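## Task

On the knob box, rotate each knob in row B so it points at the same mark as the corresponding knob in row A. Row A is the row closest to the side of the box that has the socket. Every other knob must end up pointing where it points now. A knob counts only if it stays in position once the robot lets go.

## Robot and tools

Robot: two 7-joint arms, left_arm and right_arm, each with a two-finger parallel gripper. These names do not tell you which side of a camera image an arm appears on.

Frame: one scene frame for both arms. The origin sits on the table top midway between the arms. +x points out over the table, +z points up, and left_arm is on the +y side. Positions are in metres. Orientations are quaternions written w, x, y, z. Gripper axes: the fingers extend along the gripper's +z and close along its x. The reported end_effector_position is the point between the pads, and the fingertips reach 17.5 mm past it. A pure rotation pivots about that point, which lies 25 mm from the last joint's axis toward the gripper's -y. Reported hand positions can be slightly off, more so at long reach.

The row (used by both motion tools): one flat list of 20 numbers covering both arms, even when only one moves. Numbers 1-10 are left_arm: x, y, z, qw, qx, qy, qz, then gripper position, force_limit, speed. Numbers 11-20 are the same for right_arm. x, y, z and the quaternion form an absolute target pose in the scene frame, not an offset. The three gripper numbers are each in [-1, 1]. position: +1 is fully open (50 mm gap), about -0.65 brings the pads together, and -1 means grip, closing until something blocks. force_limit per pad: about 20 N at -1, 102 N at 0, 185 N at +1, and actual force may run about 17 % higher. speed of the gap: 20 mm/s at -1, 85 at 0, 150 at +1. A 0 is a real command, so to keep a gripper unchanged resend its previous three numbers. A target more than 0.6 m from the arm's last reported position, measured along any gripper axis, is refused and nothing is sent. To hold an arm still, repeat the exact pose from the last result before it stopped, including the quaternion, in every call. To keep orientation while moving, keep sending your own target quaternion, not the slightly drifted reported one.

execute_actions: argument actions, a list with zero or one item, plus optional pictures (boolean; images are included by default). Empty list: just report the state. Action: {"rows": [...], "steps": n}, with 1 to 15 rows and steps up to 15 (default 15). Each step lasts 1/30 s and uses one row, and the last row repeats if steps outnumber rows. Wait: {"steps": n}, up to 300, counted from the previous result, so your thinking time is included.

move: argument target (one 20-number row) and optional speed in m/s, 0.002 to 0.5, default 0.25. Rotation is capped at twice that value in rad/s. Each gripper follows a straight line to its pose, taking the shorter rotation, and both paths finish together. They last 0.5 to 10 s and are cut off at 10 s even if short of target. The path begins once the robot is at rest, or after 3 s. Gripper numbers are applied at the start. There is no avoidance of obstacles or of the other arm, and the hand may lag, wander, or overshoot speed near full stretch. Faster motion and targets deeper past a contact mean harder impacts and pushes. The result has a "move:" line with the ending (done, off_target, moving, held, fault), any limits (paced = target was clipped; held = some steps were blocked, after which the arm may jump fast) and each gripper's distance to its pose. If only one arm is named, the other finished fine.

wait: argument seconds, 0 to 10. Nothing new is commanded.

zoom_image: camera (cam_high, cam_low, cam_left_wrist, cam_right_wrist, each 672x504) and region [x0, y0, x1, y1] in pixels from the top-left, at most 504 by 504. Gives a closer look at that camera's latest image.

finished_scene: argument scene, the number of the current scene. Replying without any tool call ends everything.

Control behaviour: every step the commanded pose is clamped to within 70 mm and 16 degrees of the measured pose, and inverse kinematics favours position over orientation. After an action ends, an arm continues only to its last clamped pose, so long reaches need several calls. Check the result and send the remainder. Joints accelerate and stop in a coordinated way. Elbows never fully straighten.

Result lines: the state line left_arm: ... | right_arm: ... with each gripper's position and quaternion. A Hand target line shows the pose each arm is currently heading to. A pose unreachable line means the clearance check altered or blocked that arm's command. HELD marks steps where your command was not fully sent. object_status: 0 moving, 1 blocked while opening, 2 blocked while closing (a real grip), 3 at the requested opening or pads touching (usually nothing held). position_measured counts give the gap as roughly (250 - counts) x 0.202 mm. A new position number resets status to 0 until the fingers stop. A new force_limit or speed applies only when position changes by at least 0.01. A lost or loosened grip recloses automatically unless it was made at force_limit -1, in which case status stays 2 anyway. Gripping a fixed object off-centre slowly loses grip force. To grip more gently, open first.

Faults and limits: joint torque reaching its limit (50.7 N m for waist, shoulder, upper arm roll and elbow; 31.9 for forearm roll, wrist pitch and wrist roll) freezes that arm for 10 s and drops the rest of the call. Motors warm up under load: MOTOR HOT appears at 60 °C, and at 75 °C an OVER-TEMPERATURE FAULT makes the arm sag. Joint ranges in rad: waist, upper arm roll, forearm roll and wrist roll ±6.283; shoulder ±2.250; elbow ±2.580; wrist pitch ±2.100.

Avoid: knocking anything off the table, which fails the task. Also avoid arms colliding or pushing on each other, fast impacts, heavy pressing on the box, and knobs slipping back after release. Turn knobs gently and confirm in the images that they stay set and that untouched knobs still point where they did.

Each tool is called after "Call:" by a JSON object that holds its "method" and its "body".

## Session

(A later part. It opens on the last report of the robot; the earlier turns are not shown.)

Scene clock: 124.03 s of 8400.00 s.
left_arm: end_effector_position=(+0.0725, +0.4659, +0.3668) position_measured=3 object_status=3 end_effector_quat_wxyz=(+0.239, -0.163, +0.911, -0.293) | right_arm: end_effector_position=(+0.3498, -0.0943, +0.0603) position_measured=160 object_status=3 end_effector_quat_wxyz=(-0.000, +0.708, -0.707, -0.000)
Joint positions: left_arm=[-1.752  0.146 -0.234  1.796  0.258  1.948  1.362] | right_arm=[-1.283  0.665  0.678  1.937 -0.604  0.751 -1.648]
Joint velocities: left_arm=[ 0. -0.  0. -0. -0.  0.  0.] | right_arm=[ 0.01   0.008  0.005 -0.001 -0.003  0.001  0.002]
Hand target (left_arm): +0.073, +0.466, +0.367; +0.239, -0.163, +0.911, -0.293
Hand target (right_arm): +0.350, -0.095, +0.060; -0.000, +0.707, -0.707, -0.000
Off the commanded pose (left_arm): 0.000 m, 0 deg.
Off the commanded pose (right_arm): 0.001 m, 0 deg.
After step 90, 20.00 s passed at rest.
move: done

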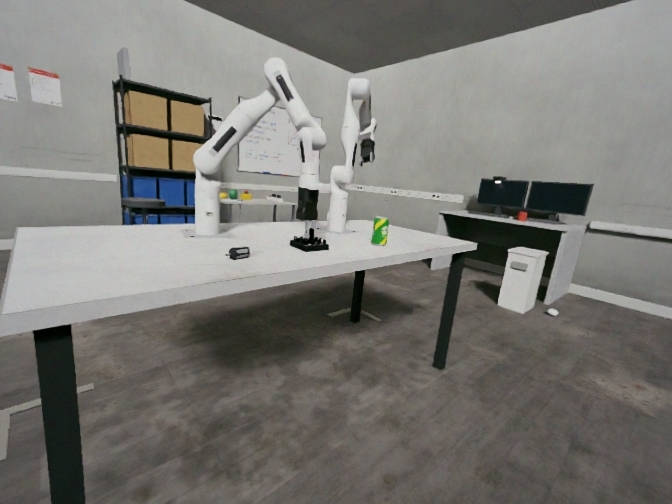

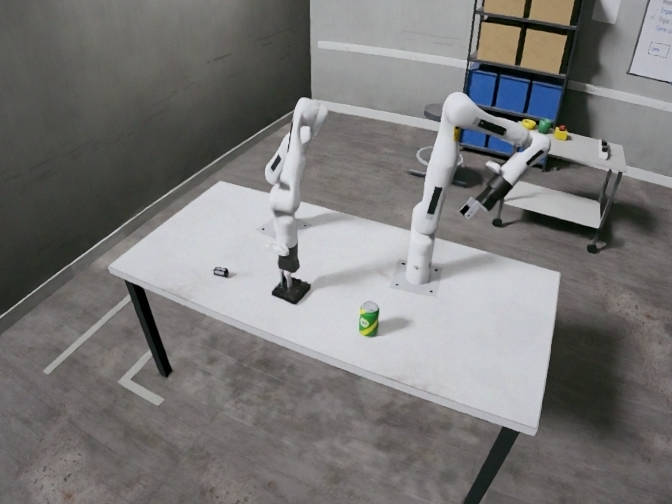

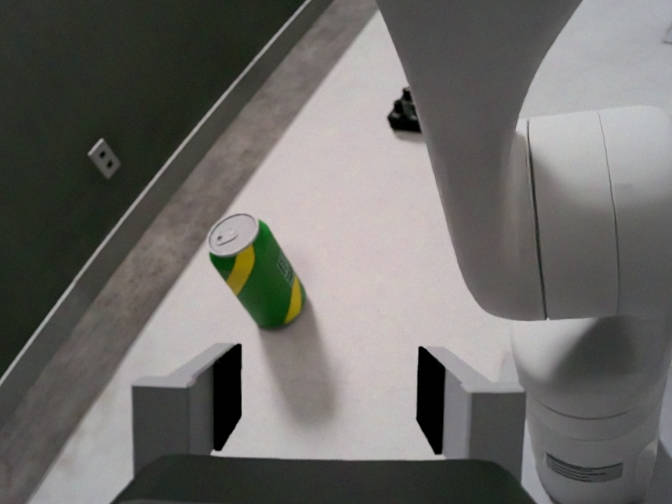

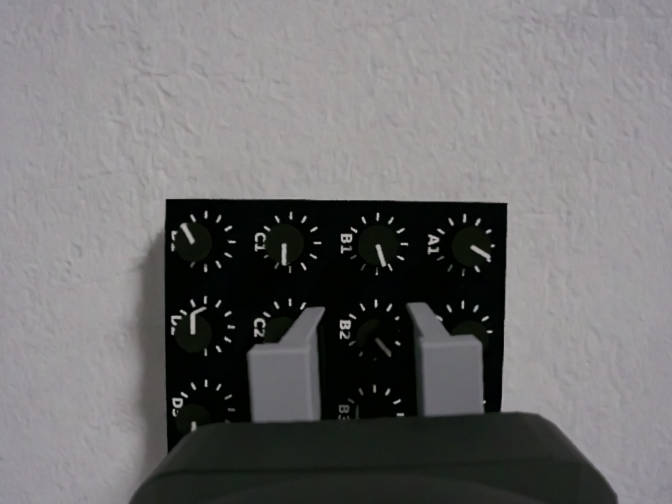

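Call:
{"method": "move", "body": {"target": [0.0725,0.4659,0.3668,0.239,-0.163,0.911,-0.293,1,0,0, 0.3495,-0.0968,0.053,0,0.7071,-0.7071,0,-0.05,-0.9,-0.5], "speed": 0.015}}

Call:
{"method": "zoom_image", "body": {"camera": "cam_right_wrist", "region": [240, 200, 490, 420]}}

Scene clock: 130.77 s of 8400.00 s.
left_arm: end_effector_position=(+0.0725, +0.4659, +0.3668) position_measured=3 object_status=3 end_effector_quat_wxyz=(+0.239, -0.163, +0.911, -0.293) | right_arm: end_effector_position=(+0.3495, -0.0967, +0.0530) position_measured=160 object_status=3 end_effector_quat_wxyz=(-0.000, +0.707, -0.707, -0.000)
Joint positions: left_arm=[-1.752  0.146 -0.234  1.796  0.258  1.948  1.362] | right_arm=[-1.271  0.676  0.665  1.947 -0.617  0.731 -1.633]
Joint velocities: left_arm=[ 0.    -0.001  0.001  0.    -0.001  0.    -0.   ] | right_arm=[0.001 0.002 0.002 0.    0.001 0.    0.   ]
Hand target (left_arm): +0.073, +0.466, +0.367; +0.239, -0.163, +0.911, -0.293
Hand target (right_arm): +0.350, -0.097, +0.053; -0.000, +0.707, -0.707, -0.000
Off the commanded pose (left_arm): 0.000 m, 0 deg.
Off the commanded pose (right_arm): 0.000 m, 0 deg.
After step 90, 3.03 s passed at rest.
move: done

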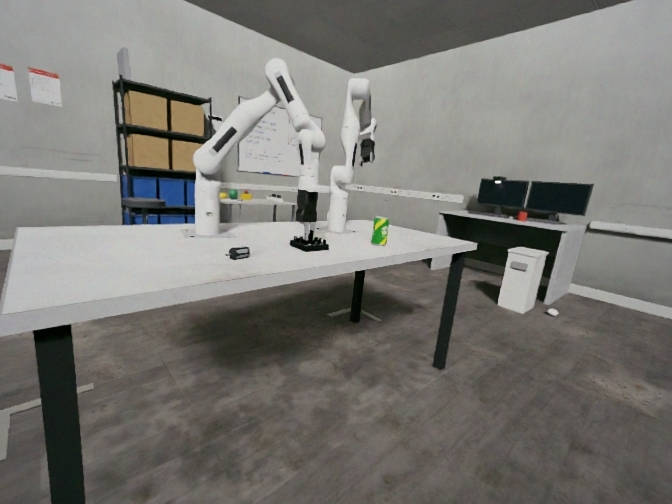

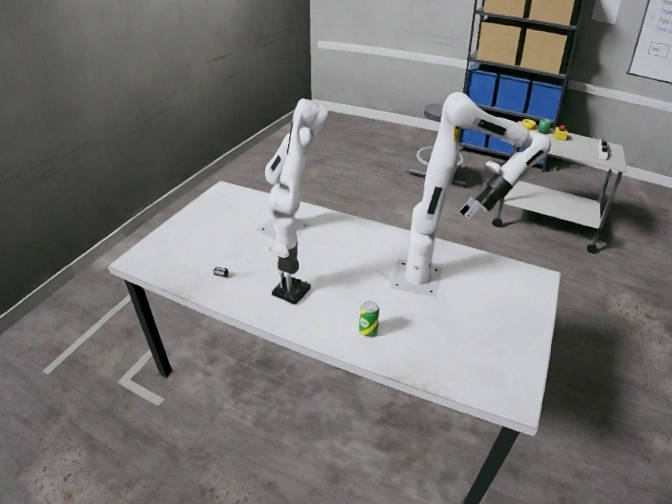

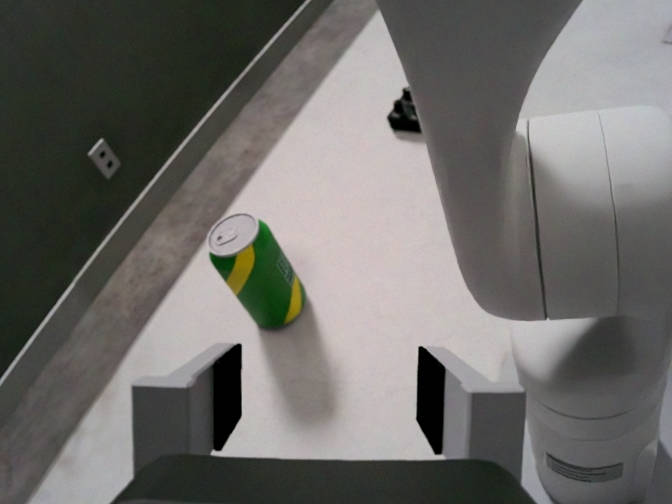

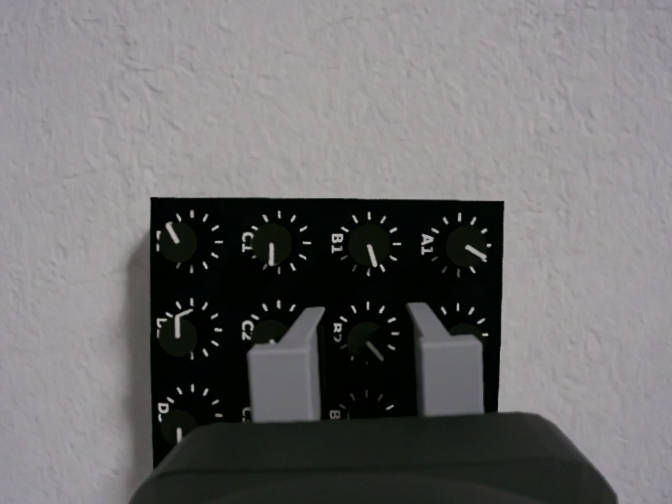

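Region (240, 200, 490, 420) of cam_right_wrist's 672x504 image, scaled by 2.016; it fills the top 444 rows of this view, and the rest is white.

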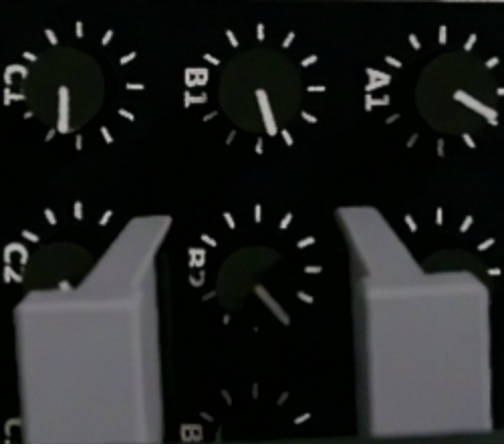

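Call:
{"method": "move", "body": {"target": [0.0725,0.4659,0.3668,0.239,-0.163,0.911,-0.293,1,0,0, 0.349,-0.0967,0.040,0,0.7071,-0.7071,0,-0.05,-0.9,-0.5], "speed": 0.015}}

Scene clock: 135.73 s of 8400.00 s.
left_arm: end_effector_position=(+0.0725, +0.4659, +0.3668) position_measured=3 object_status=3 end_effector_quat_wxyz=(+0.239, -0.163, +0.911, -0.293) | right_arm: end_effector_position=(+0.3492, -0.0965, +0.0405) position_measured=160 object_status=3 end_effector_quat_wxyz=(-0.001, +0.707, -0.707, -0.000)
Joint positions: left_arm=[-1.752  0.146 -0.234  1.796  0.258  1.948  1.362] | right_arm=[-1.255  0.697  0.641  1.958 -0.641  0.698 -1.614]
Joint velocities: left_arm=[ 0.    -0.    -0.001 -0.001  0.002 -0.     0.001] | right_arm=[ 0.001 -0.001 -0.001 -0.    -0.002  0.001  0.   ]
Hand target (left_arm): +0.073, +0.466, +0.367; +0.239, -0.163, +0.911, -0.293
Hand target (right_arm): +0.349, -0.097, +0.040; -0.000, +0.707, -0.707, -0.000
Off the commanded pose (left_arm): 0.000 m, 0 deg.
Off the commanded pose (right_arm): 0.001 m, 0 deg.
After step 90, 0.87 s passed at rest.
move: done

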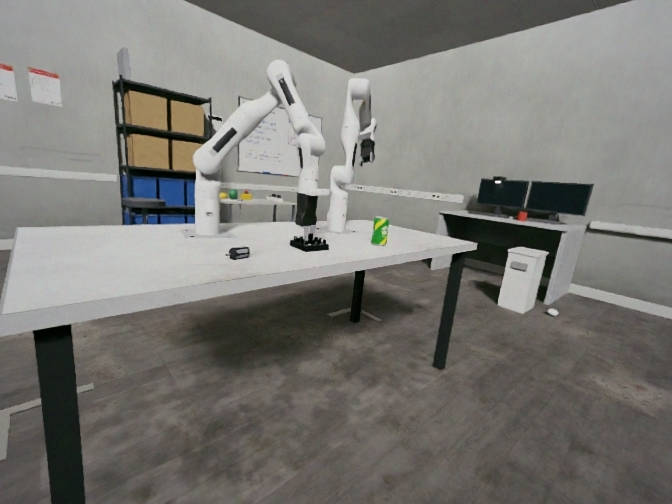

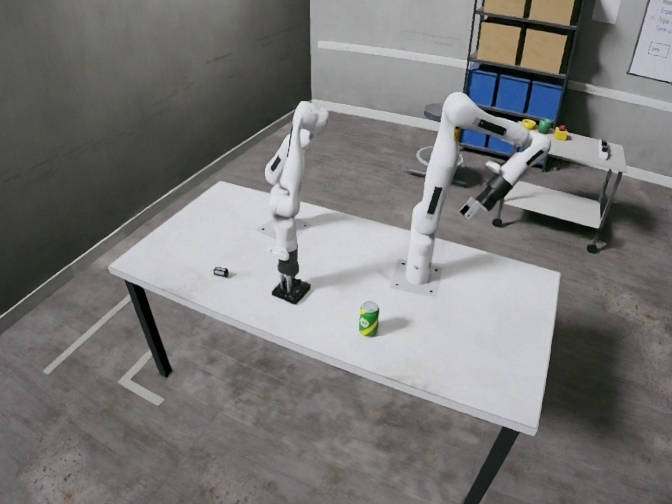

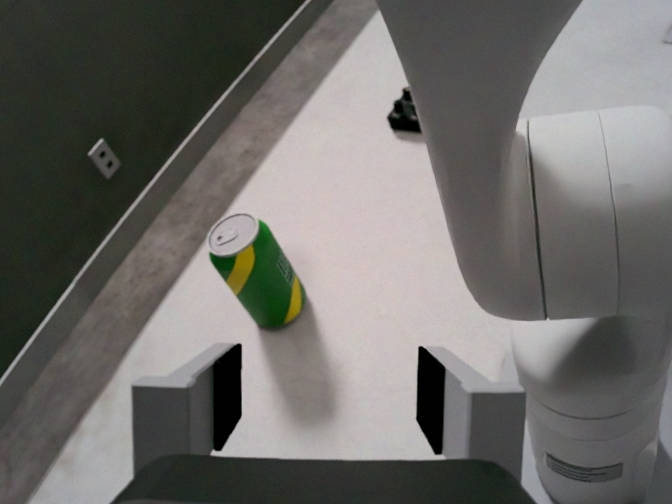

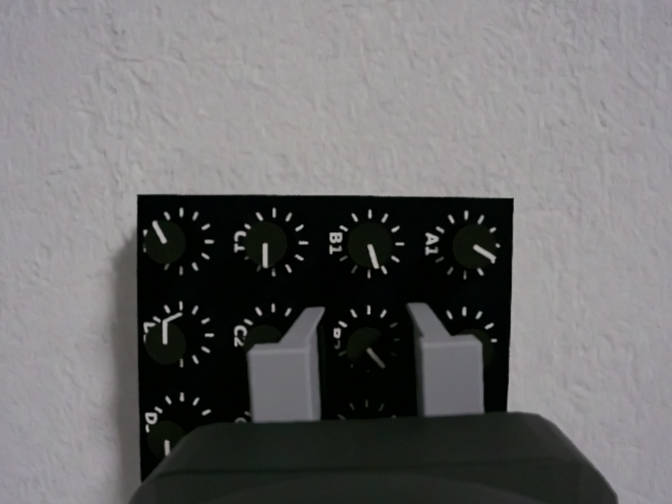

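Call:
{"method": "execute_actions", "body": {"actions": [{"rows":[[0.0725,0.4659,0.3668,0.239,-0.163,0.911,-0.293,1,0,0, 0.349,-0.0967,0.040,0,0.7071,-0.7071,0,-1,-0.9,-1]],"steps":15}], "pictures": false}}

Call:
{"method": "execute_actions", "body": {"actions": [{"steps":8}], "pictures": false}}

Call:
{"method": "move", "body": {"target": [0.0725,0.4659,0.3668,0.239,-0.163,0.911,-0.293,1,0,0, 0.3492,-0.0965,0.040,0,0.342,-0.9397,0,-1,-0.9,-1], "speed": 0.2}}

Scene clock: 143.93 s of 8400.00 s.
left_arm: end_effector_position=(+0.0725, +0.4659, +0.3668) position_measured=3 object_status=3 end_effector_quat_wxyz=(+0.239, -0.163, +0.911, -0.293) | right_arm: end_effector_position=(+0.3495, -0.0968, +0.0405) position_measured=197 object_status=0 end_effector_quat_wxyz=(-0.001, +0.707, -0.707, +0.000)
Joint positions: left_arm=[-1.752  0.146 -0.234  1.796  0.258  1.948  1.362] | right_arm=[-1.254  0.697  0.641  1.958 -0.641  0.697 -1.614]
Joint velocities: left_arm=[-0.    -0.     0.001 -0.001 -0.001 -0.    -0.   ] | right_arm=[ 0.     0.001 -0.     0.    -0.002 -0.    -0.001]
Hand target (left_arm): +0.073, +0.466, +0.367; +0.239, -0.163, +0.911, -0.293
Hand target (right_arm): +0.349, -0.097, +0.040; +0.000, +0.707, -0.707, +0.000
Off the commanded pose (left_arm): 0.000 m, 0 deg.
Off the commanded pose (right_arm): 0.001 m, 0 deg.
Steps of this call (steps 1 to 90: nothing new was sent; then 4.70 s passed at rest; steps 91 to 105: all 15 steps of this action). Readings (end_effector_position | what the end effector reports):
91: left_arm (+0.0725, +0.4659, +0.3668) | right_arm (+0.3492, -0.0966, +0.0405) | left_arm position_measured=3 object_status=3 | right_arm position_measured=163 object_status=0
92: left_arm (+0.0725, +0.4659, +0.3668) | right_arm (+0.3492, -0.0966, +0.0405) | left_arm position_measured=3 object_status=3 | right_arm position_measured=166 object_status=0
94: left_arm (+0.0725, +0.4659, +0.3668) | right_arm (+0.3493, -0.0966, +0.0405) | left_arm position_measured=3 object_status=3 | right_arm position_measured=172 object_status=0
98: left_arm (+0.0725, +0.4659, +0.3668) | right_arm (+0.3494, -0.0967, +0.0405) | left_arm position_measured=3 object_status=3 | right_arm position_measured=186 object_status=0
105: the state above

Scene clock: 144.20 s of 8400.00 s.
left_arm: end_effector_position=(+0.0725, +0.4659, +0.3668) position_measured=3 object_status=3 end_effector_quat_wxyz=(+0.239, -0.163, +0.911, -0.293) | right_arm: end_effector_position=(+0.3495, -0.0968, +0.0405) position_measured=197 object_status=2 end_effector_quat_wxyz=(-0.001, +0.707, -0.707, +0.000)
Joint positions: left_arm=[-1.752  0.146 -0.234  1.796  0.258  1.948  1.362] | right_arm=[-1.254  0.697  0.641  1.958 -0.641  0.697 -1.614]
Joint velocities: left_arm=[-0.     0.001  0.001  0.002 -0.    -0.     0.   ] | right_arm=[-0.     0.002  0.     0.     0.002 -0.     0.   ]
Hand target (left_arm): +0.073, +0.466, +0.367; +0.239, -0.163, +0.911, -0.293
Hand target (right_arm): +0.349, -0.097, +0.040; +0.000, +0.707, -0.707, +0.000
Off the commanded pose (left_arm): 0.000 m, 0 deg.
Off the commanded pose (right_arm): 0.001 m, 0 deg.
Steps of this call (steps 1 to 8: nothing new was sent). Readings (end_effector_position | what the end effector reports):
1: left_arm (+0.0725, +0.4659, +0.3668) | right_arm (+0.3495, -0.0968, +0.0405) | left_arm position_measured=3 object_status=3 | right_arm position_measured=197 object_status=0
2: left_arm (+0.0725, +0.4659, +0.3668) | right_arm (+0.3495, -0.0968, +0.0405) | left_arm position_measured=3 object_status=3 | right_arm position_measured=197 object_status=0
4: left_arm (+0.0725, +0.4659, +0.3668) | right_arm (+0.3495, -0.0968, +0.0405) | left_arm position_measured=3 object_status=3 | right_arm position_measured=197 object_status=2
8: the state above

Scene clock: 146.90 s of 8400.00 s.
left_arm: end_effector_position=(+0.0725, +0.4659, +0.3668) position_measured=3 object_status=3 end_effector_quat_wxyz=(+0.239, -0.163, +0.911, -0.293) | right_arm: end_effector_position=(+0.3498, -0.0959, +0.0407) position_measured=197 object_status=2 end_effector_quat_wxyz=(+0.001, -0.342, +0.940, +0.001)
Joint positions: left_arm=[-1.752  0.146 -0.234  1.796  0.258  1.948  1.362] | right_arm=[-1.395  0.814  0.869  1.898 -0.841  0.842 -2.344]
Joint velocities: left_arm=[-0.    -0.001 -0.    -0.001  0.     0.    -0.   ] | right_arm=[-0.001  0.001  0.    -0.001  0.002 -0.001 -0.001]
Hand target (left_arm): +0.073, +0.466, +0.367; +0.239, -0.163, +0.911, -0.293
Hand target (right_arm): +0.349, -0.096, +0.040; +0.000, -0.342, +0.940, +0.000
Off the commanded pose (left_arm): 0.000 m, 0 deg.
Off the commanded pose (right_arm): 0.001 m, 0 deg.
move: done

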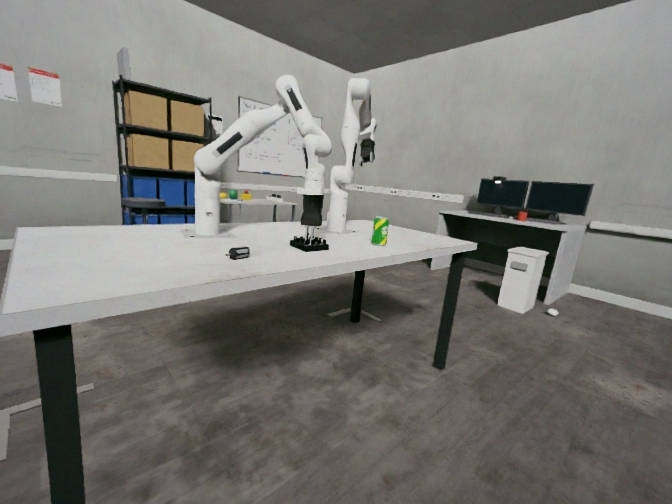

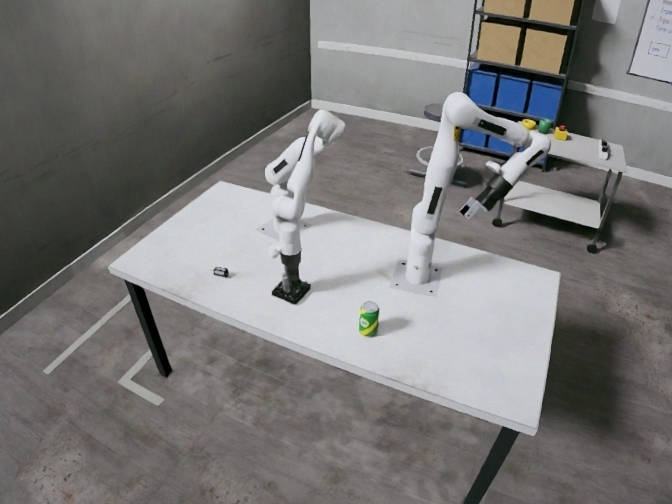

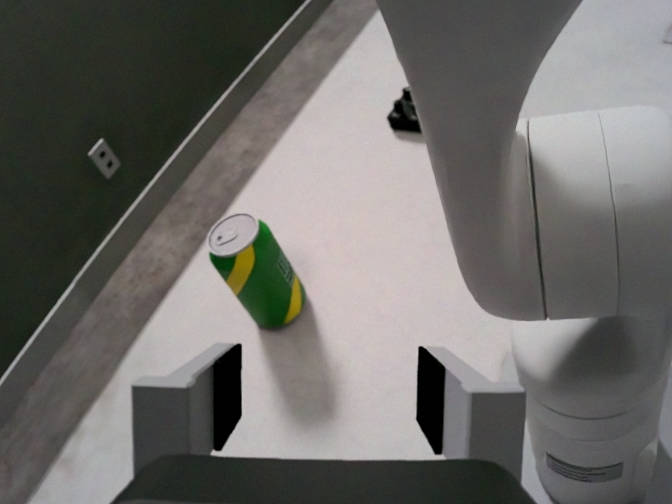

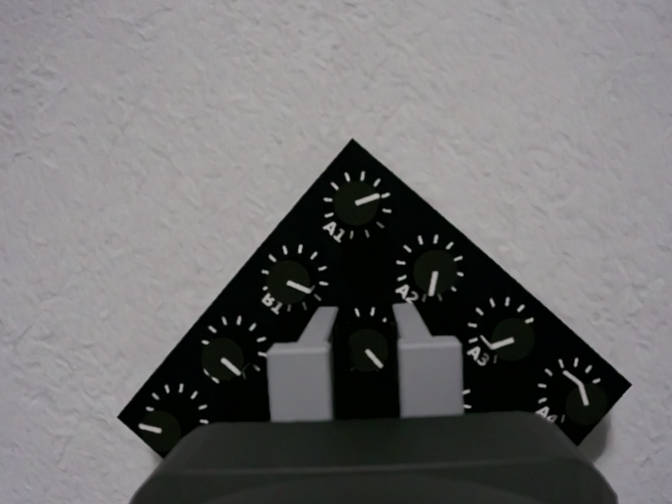

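Call:
{"method": "move", "body": {"target": [0.0725,0.4659,0.3668,0.239,-0.163,0.911,-0.293,1,0,0, 0.350,-0.0957,0.040,0,-0.0958,-0.9954,0,-1,-0.9,-1], "speed": 0.2}}

Scene clock: 153.13 s of 8400.00 s.
left_arm: end_effector_position=(+0.0725, +0.4659, +0.3668) position_measured=3 object_status=3 end_effector_quat_wxyz=(+0.239, -0.163, +0.911, -0.293) | right_arm: end_effector_position=(+0.3507, -0.0954, +0.0408) position_measured=197 object_status=2 end_effector_quat_wxyz=(+0.001, +0.096, +0.995, +0.001)
Joint positions: left_arm=[-1.752  0.146 -0.234  1.796  0.258  1.948  1.362] | right_arm=[-1.444  0.951  1.063  1.827 -0.997  1.011 -3.112]
Joint velocities: left_arm=[ 0.    -0.001  0.001  0.     0.     0.    -0.001] | right_arm=[-0.     0.002 -0.    -0.001  0.001  0.    -0.001]
Hand target (left_arm): +0.073, +0.466, +0.367; +0.239, -0.163, +0.911, -0.293
Hand target (right_arm): +0.350, -0.096, +0.040; +0.000, +0.096, +0.995, +0.000
Off the commanded pose (left_arm): 0.000 m, 0 deg.
Off the commanded pose (right_arm): 0.001 m, 0 deg.
After step 90, 0.70 s passed at rest.
move: done

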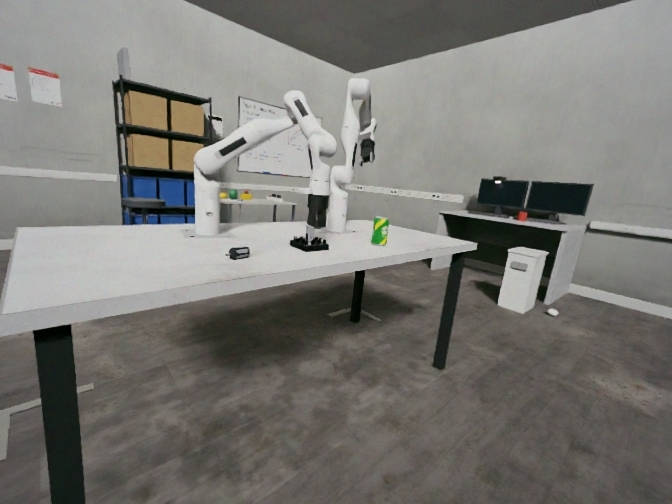

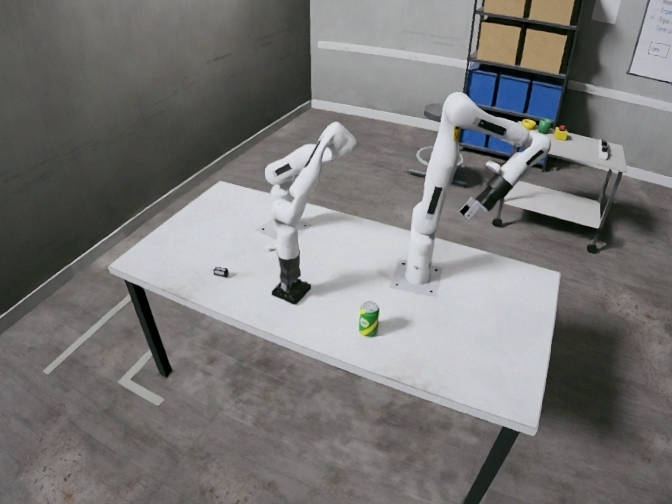

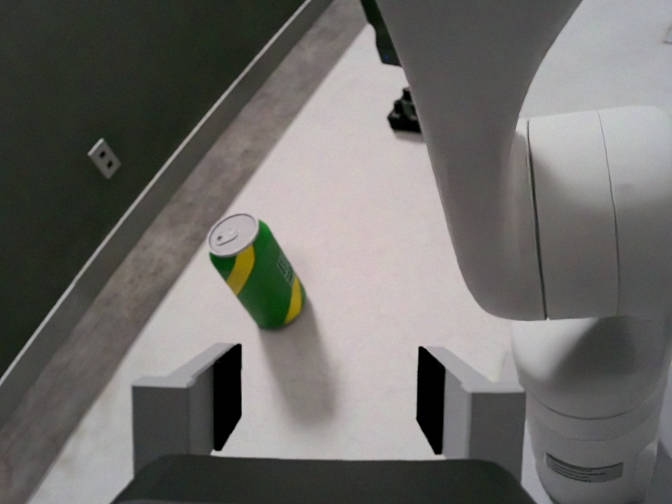

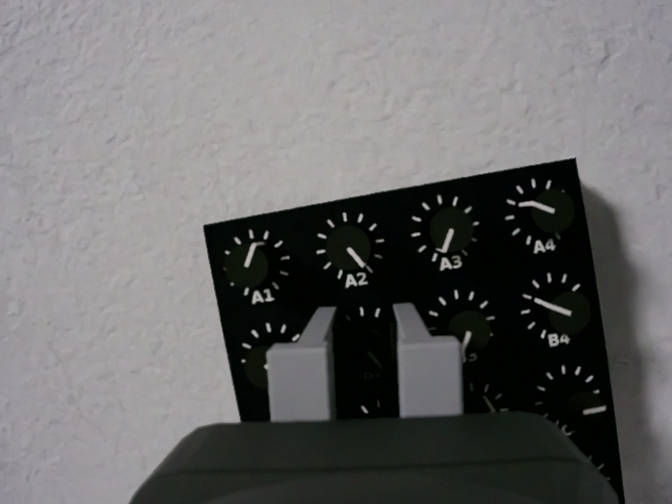

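Call:
{"method": "execute_actions", "body": {"actions": [{"rows":[[0.0725,0.4659,0.3668,0.239,-0.163,0.911,-0.293,1,0,0, 0.3507,-0.0954,0.0405,0,-0.0958,-0.9954,0,-0.15,-0.9,-0.5]],"steps":10}], "pictures": false}}

Call:
{"method": "move", "body": {"target": [0.0725,0.4659,0.3668,0.239,-0.163,0.911,-0.293,1,0,0, 0.3507,-0.0954,0.062,0,-0.0958,-0.9954,0,-0.15,-0.9,-0.5], "speed": 0.05}}

Call:
{"method": "move", "body": {"target": [0.0725,0.4659,0.3668,0.239,-0.163,0.911,-0.293,1,0,0, 0.3767,-0.0972,0.058,0,0.7071,-0.7071,0,-0.05,-0.9,-0.5], "speed": 0.3}}

Call:
{"method": "zoom_image", "body": {"camera": "cam_right_wrist", "region": [240, 200, 490, 420]}}

Scene clock: 163.23 s of 8400.00 s.
left_arm: end_effector_position=(+0.0725, +0.4659, +0.3668) position_measured=3 object_status=3 end_effector_quat_wxyz=(+0.239, -0.163, +0.911, -0.293) | right_arm: end_effector_position=(+0.3510, -0.0953, +0.0408) position_measured=175 object_status=0 end_effector_quat_wxyz=(+0.000, +0.096, +0.995, +0.000)
Joint positions: left_arm=[-1.752  0.146 -0.234  1.796  0.258  1.948  1.362] | right_arm=[-1.444  0.952  1.063  1.824 -0.996  1.013 -3.114]
Joint velocities: left_arm=[-0.     0.001  0.     0.001 -0.     0.     0.   ] | right_arm=[-0.     0.001 -0.001  0.    -0.     0.001 -0.   ]
Hand target (left_arm): +0.073, +0.466, +0.367; +0.239, -0.163, +0.911, -0.293
Hand target (right_arm): +0.351, -0.095, +0.041; -0.000, +0.096, +0.995, -0.000
Off the commanded pose (left_arm): 0.000 m, 0 deg.
Off the commanded pose (right_arm): 0.000 m, 0 deg.
Steps of this call (steps 1 to 90: nothing new was sent; then 6.77 s passed at rest; steps 91 to 100: all 10 steps of this action). Readings (end_effector_position | what the end effector reports):
91: left_arm (+0.0725, +0.4659, +0.3668) | right_arm (+0.3509, -0.0954, +0.0408) | left_arm position_measured=3 object_status=3 | right_arm position_measured=190 object_status=0
92: left_arm (+0.0725, +0.4659, +0.3668) | right_arm (+0.3511, -0.0953, +0.0409) | left_arm position_measured=3 object_status=3 | right_arm position_measured=182 object_status=0
94: left_arm (+0.0725, +0.4659, +0.3668) | right_arm (+0.3510, -0.0953, +0.0408) | left_arm position_measured=3 object_status=3 | right_arm position_measured=175 object_status=0
98: left_arm (+0.0725, +0.4659, +0.3668) | right_arm (+0.3510, -0.0953, +0.0408) | left_arm position_measured=3 object_status=3 | right_arm position_measured=175 object_status=0
100: the state above

Scene clock: 164.17 s of 8400.00 s.
left_arm: end_effector_position=(+0.0725, +0.4659, +0.3668) position_measured=3 object_status=3 end_effector_quat_wxyz=(+0.239, -0.163, +0.911, -0.293) | right_arm: end_effector_position=(+0.3507, -0.0955, +0.0619) position_measured=175 object_status=3 end_effector_quat_wxyz=(-0.000, +0.096, +0.995, -0.000)
Joint positions: left_arm=[-1.752  0.146 -0.234  1.796  0.258  1.948  1.362] | right_arm=[-1.459  0.921  1.098  1.809 -0.954  1.053 -3.142]
Joint velocities: left_arm=[-0.    -0.     0.001  0.001  0.001  0.    -0.001] | right_arm=[-0.002  0.    -0.001 -0.    -0.002  0.002  0.001]
Hand target (left_arm): +0.073, +0.466, +0.367; +0.239, -0.163, +0.911, -0.293
Hand target (right_arm): +0.351, -0.095, +0.062; -0.000, +0.096, +0.995, -0.000
Off the commanded pose (left_arm): 0.000 m, 0 deg.
Off the commanded pose (right_arm): 0.000 m, 0 deg.
move: done

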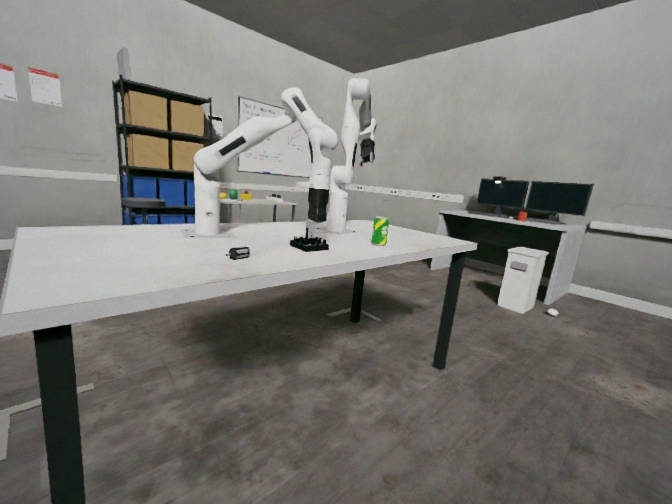

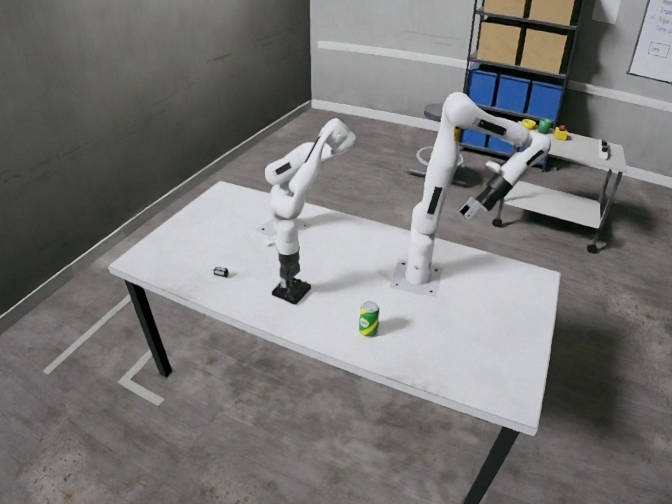

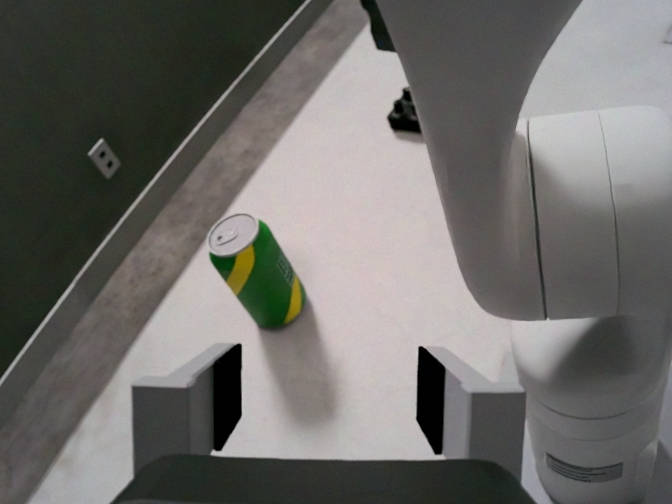

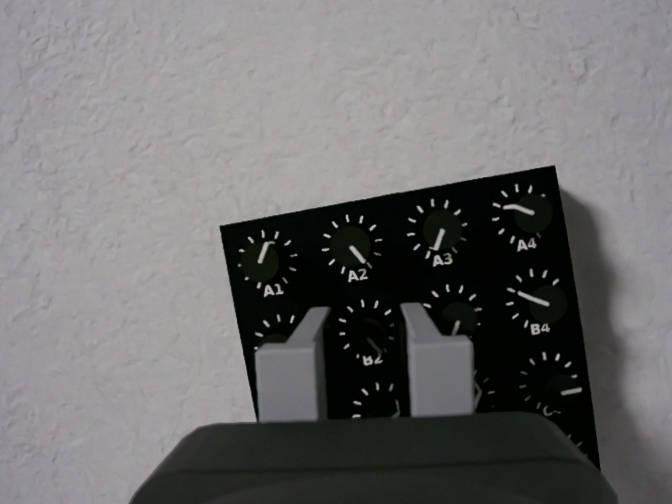

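Scene clock: 167.43 s of 8400.00 s.
left_arm: end_effector_position=(+0.0725, +0.4659, +0.3668) position_measured=3 object_status=3 end_effector_quat_wxyz=(+0.239, -0.163, +0.911, -0.293) | right_arm: end_effector_position=(+0.3764, -0.0973, +0.0577) position_measured=160 object_status=3 end_effector_quat_wxyz=(+0.001, +0.707, -0.707, +0.000)
Joint positions: left_arm=[-1.752  0.146 -0.234  1.796  0.258  1.948  1.362] | right_arm=[-1.22   0.701  0.664  1.866 -0.597  0.784 -1.629]
Joint velocities: left_arm=[-0.001  0.    -0.     0.002 -0.001  0.    -0.   ] | right_arm=[ 0.005 -0.001  0.005 -0.    -0.003  0.     0.002]
Hand target (left_arm): +0.073, +0.466, +0.367; +0.239, -0.163, +0.911, -0.293
Hand target (right_arm): +0.377, -0.098, +0.058; +0.001, +0.707, -0.707, +0.000
Off the commanded pose (left_arm): 0.000 m, 0 deg.
Off the commanded pose (right_arm): 0.000 m, 0 deg.
move: done

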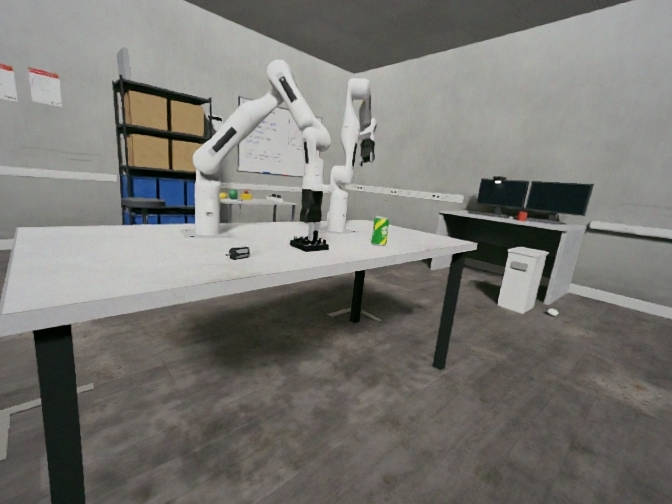

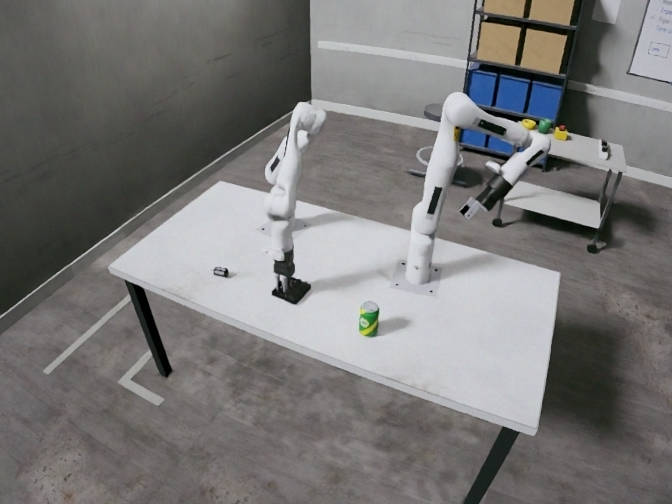

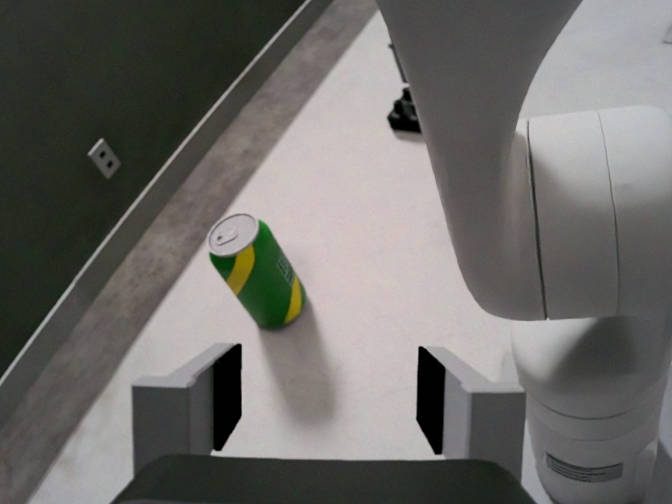

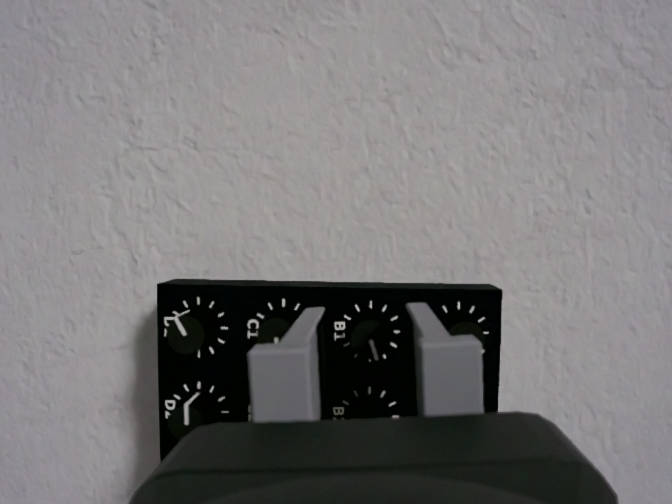

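Region (240, 200, 490, 420) of cam_right_wrist's 672x504 image, scaled by 2.016; it fills the top 444 rows of this view, and the rest is white.

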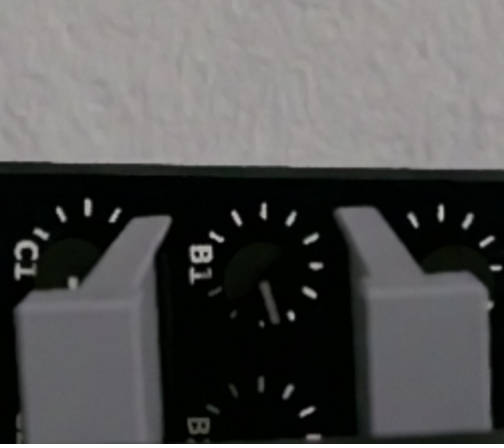

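Call:
{"method": "move", "body": {"target": [0.0725,0.4659,0.3668,0.239,-0.163,0.911,-0.293,1,0,0, 0.376,-0.0982,0.040,0,0.7071,-0.7071,0,-0.05,-0.9,-0.5], "speed": 0.02}}

Scene clock: 172.17 s of 8400.00 s.
left_arm: end_effector_position=(+0.0725, +0.4659, +0.3668) position_measured=3 object_status=3 end_effector_quat_wxyz=(+0.239, -0.163, +0.911, -0.293) | right_arm: end_effector_position=(+0.3762, -0.0980, +0.0406) position_measured=160 object_status=3 end_effector_quat_wxyz=(-0.001, +0.707, -0.707, -0.000)
Joint positions: left_arm=[-1.752  0.146 -0.234  1.796  0.258  1.948  1.362] | right_arm=[-1.2    0.728  0.635  1.883 -0.628  0.738 -1.603]
Joint velocities: left_arm=[ 0.001 -0.001 -0.002  0.001 -0.    -0.     0.001] | right_arm=[ 0.001 -0.001  0.     0.     0.     0.001  0.001]
Hand target (left_arm): +0.073, +0.466, +0.367; +0.239, -0.163, +0.911, -0.293
Hand target (right_arm): +0.376, -0.098, +0.040; -0.000, +0.707, -0.707, -0.000
Off the commanded pose (left_arm): 0.000 m, 0 deg.
Off the commanded pose (right_arm): 0.001 m, 0 deg.
After step 90, 0.63 s passed at rest.
move: done

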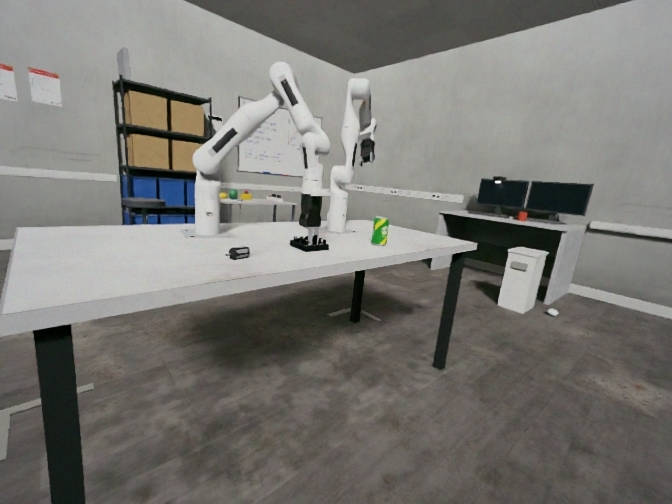

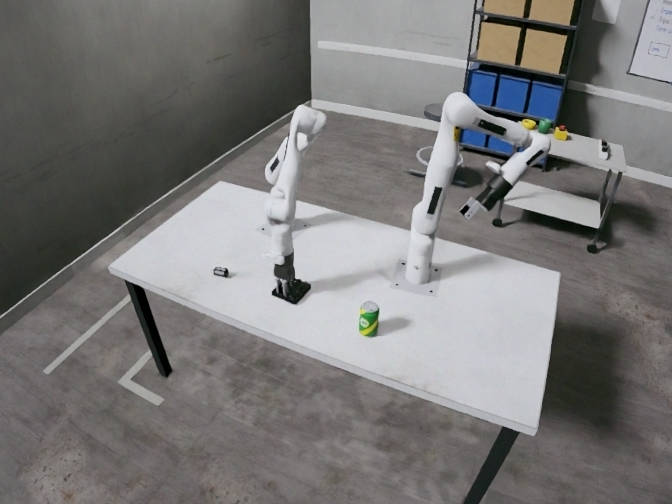

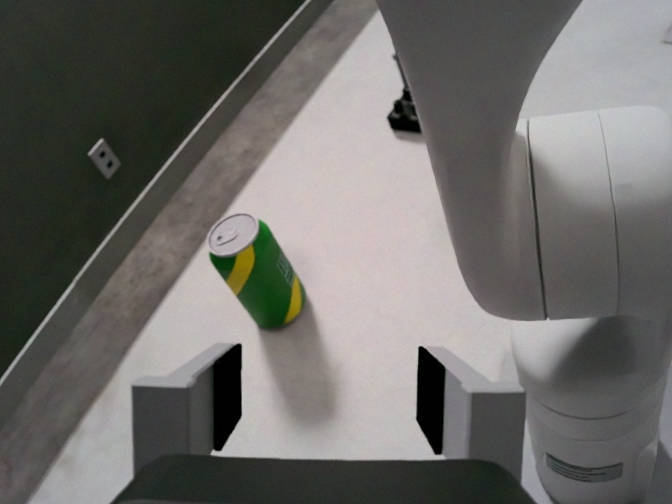

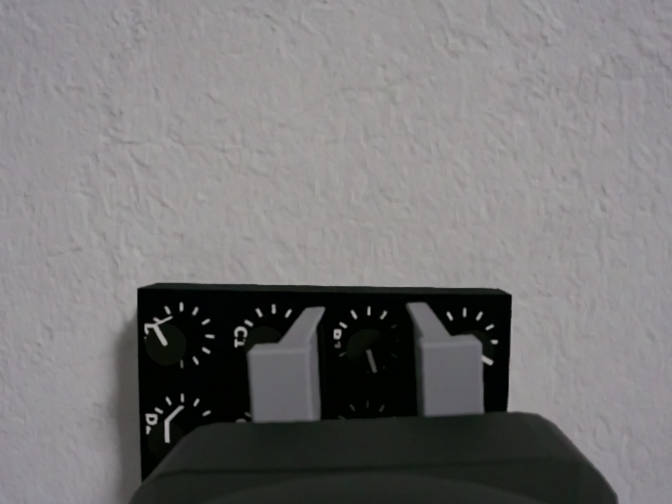

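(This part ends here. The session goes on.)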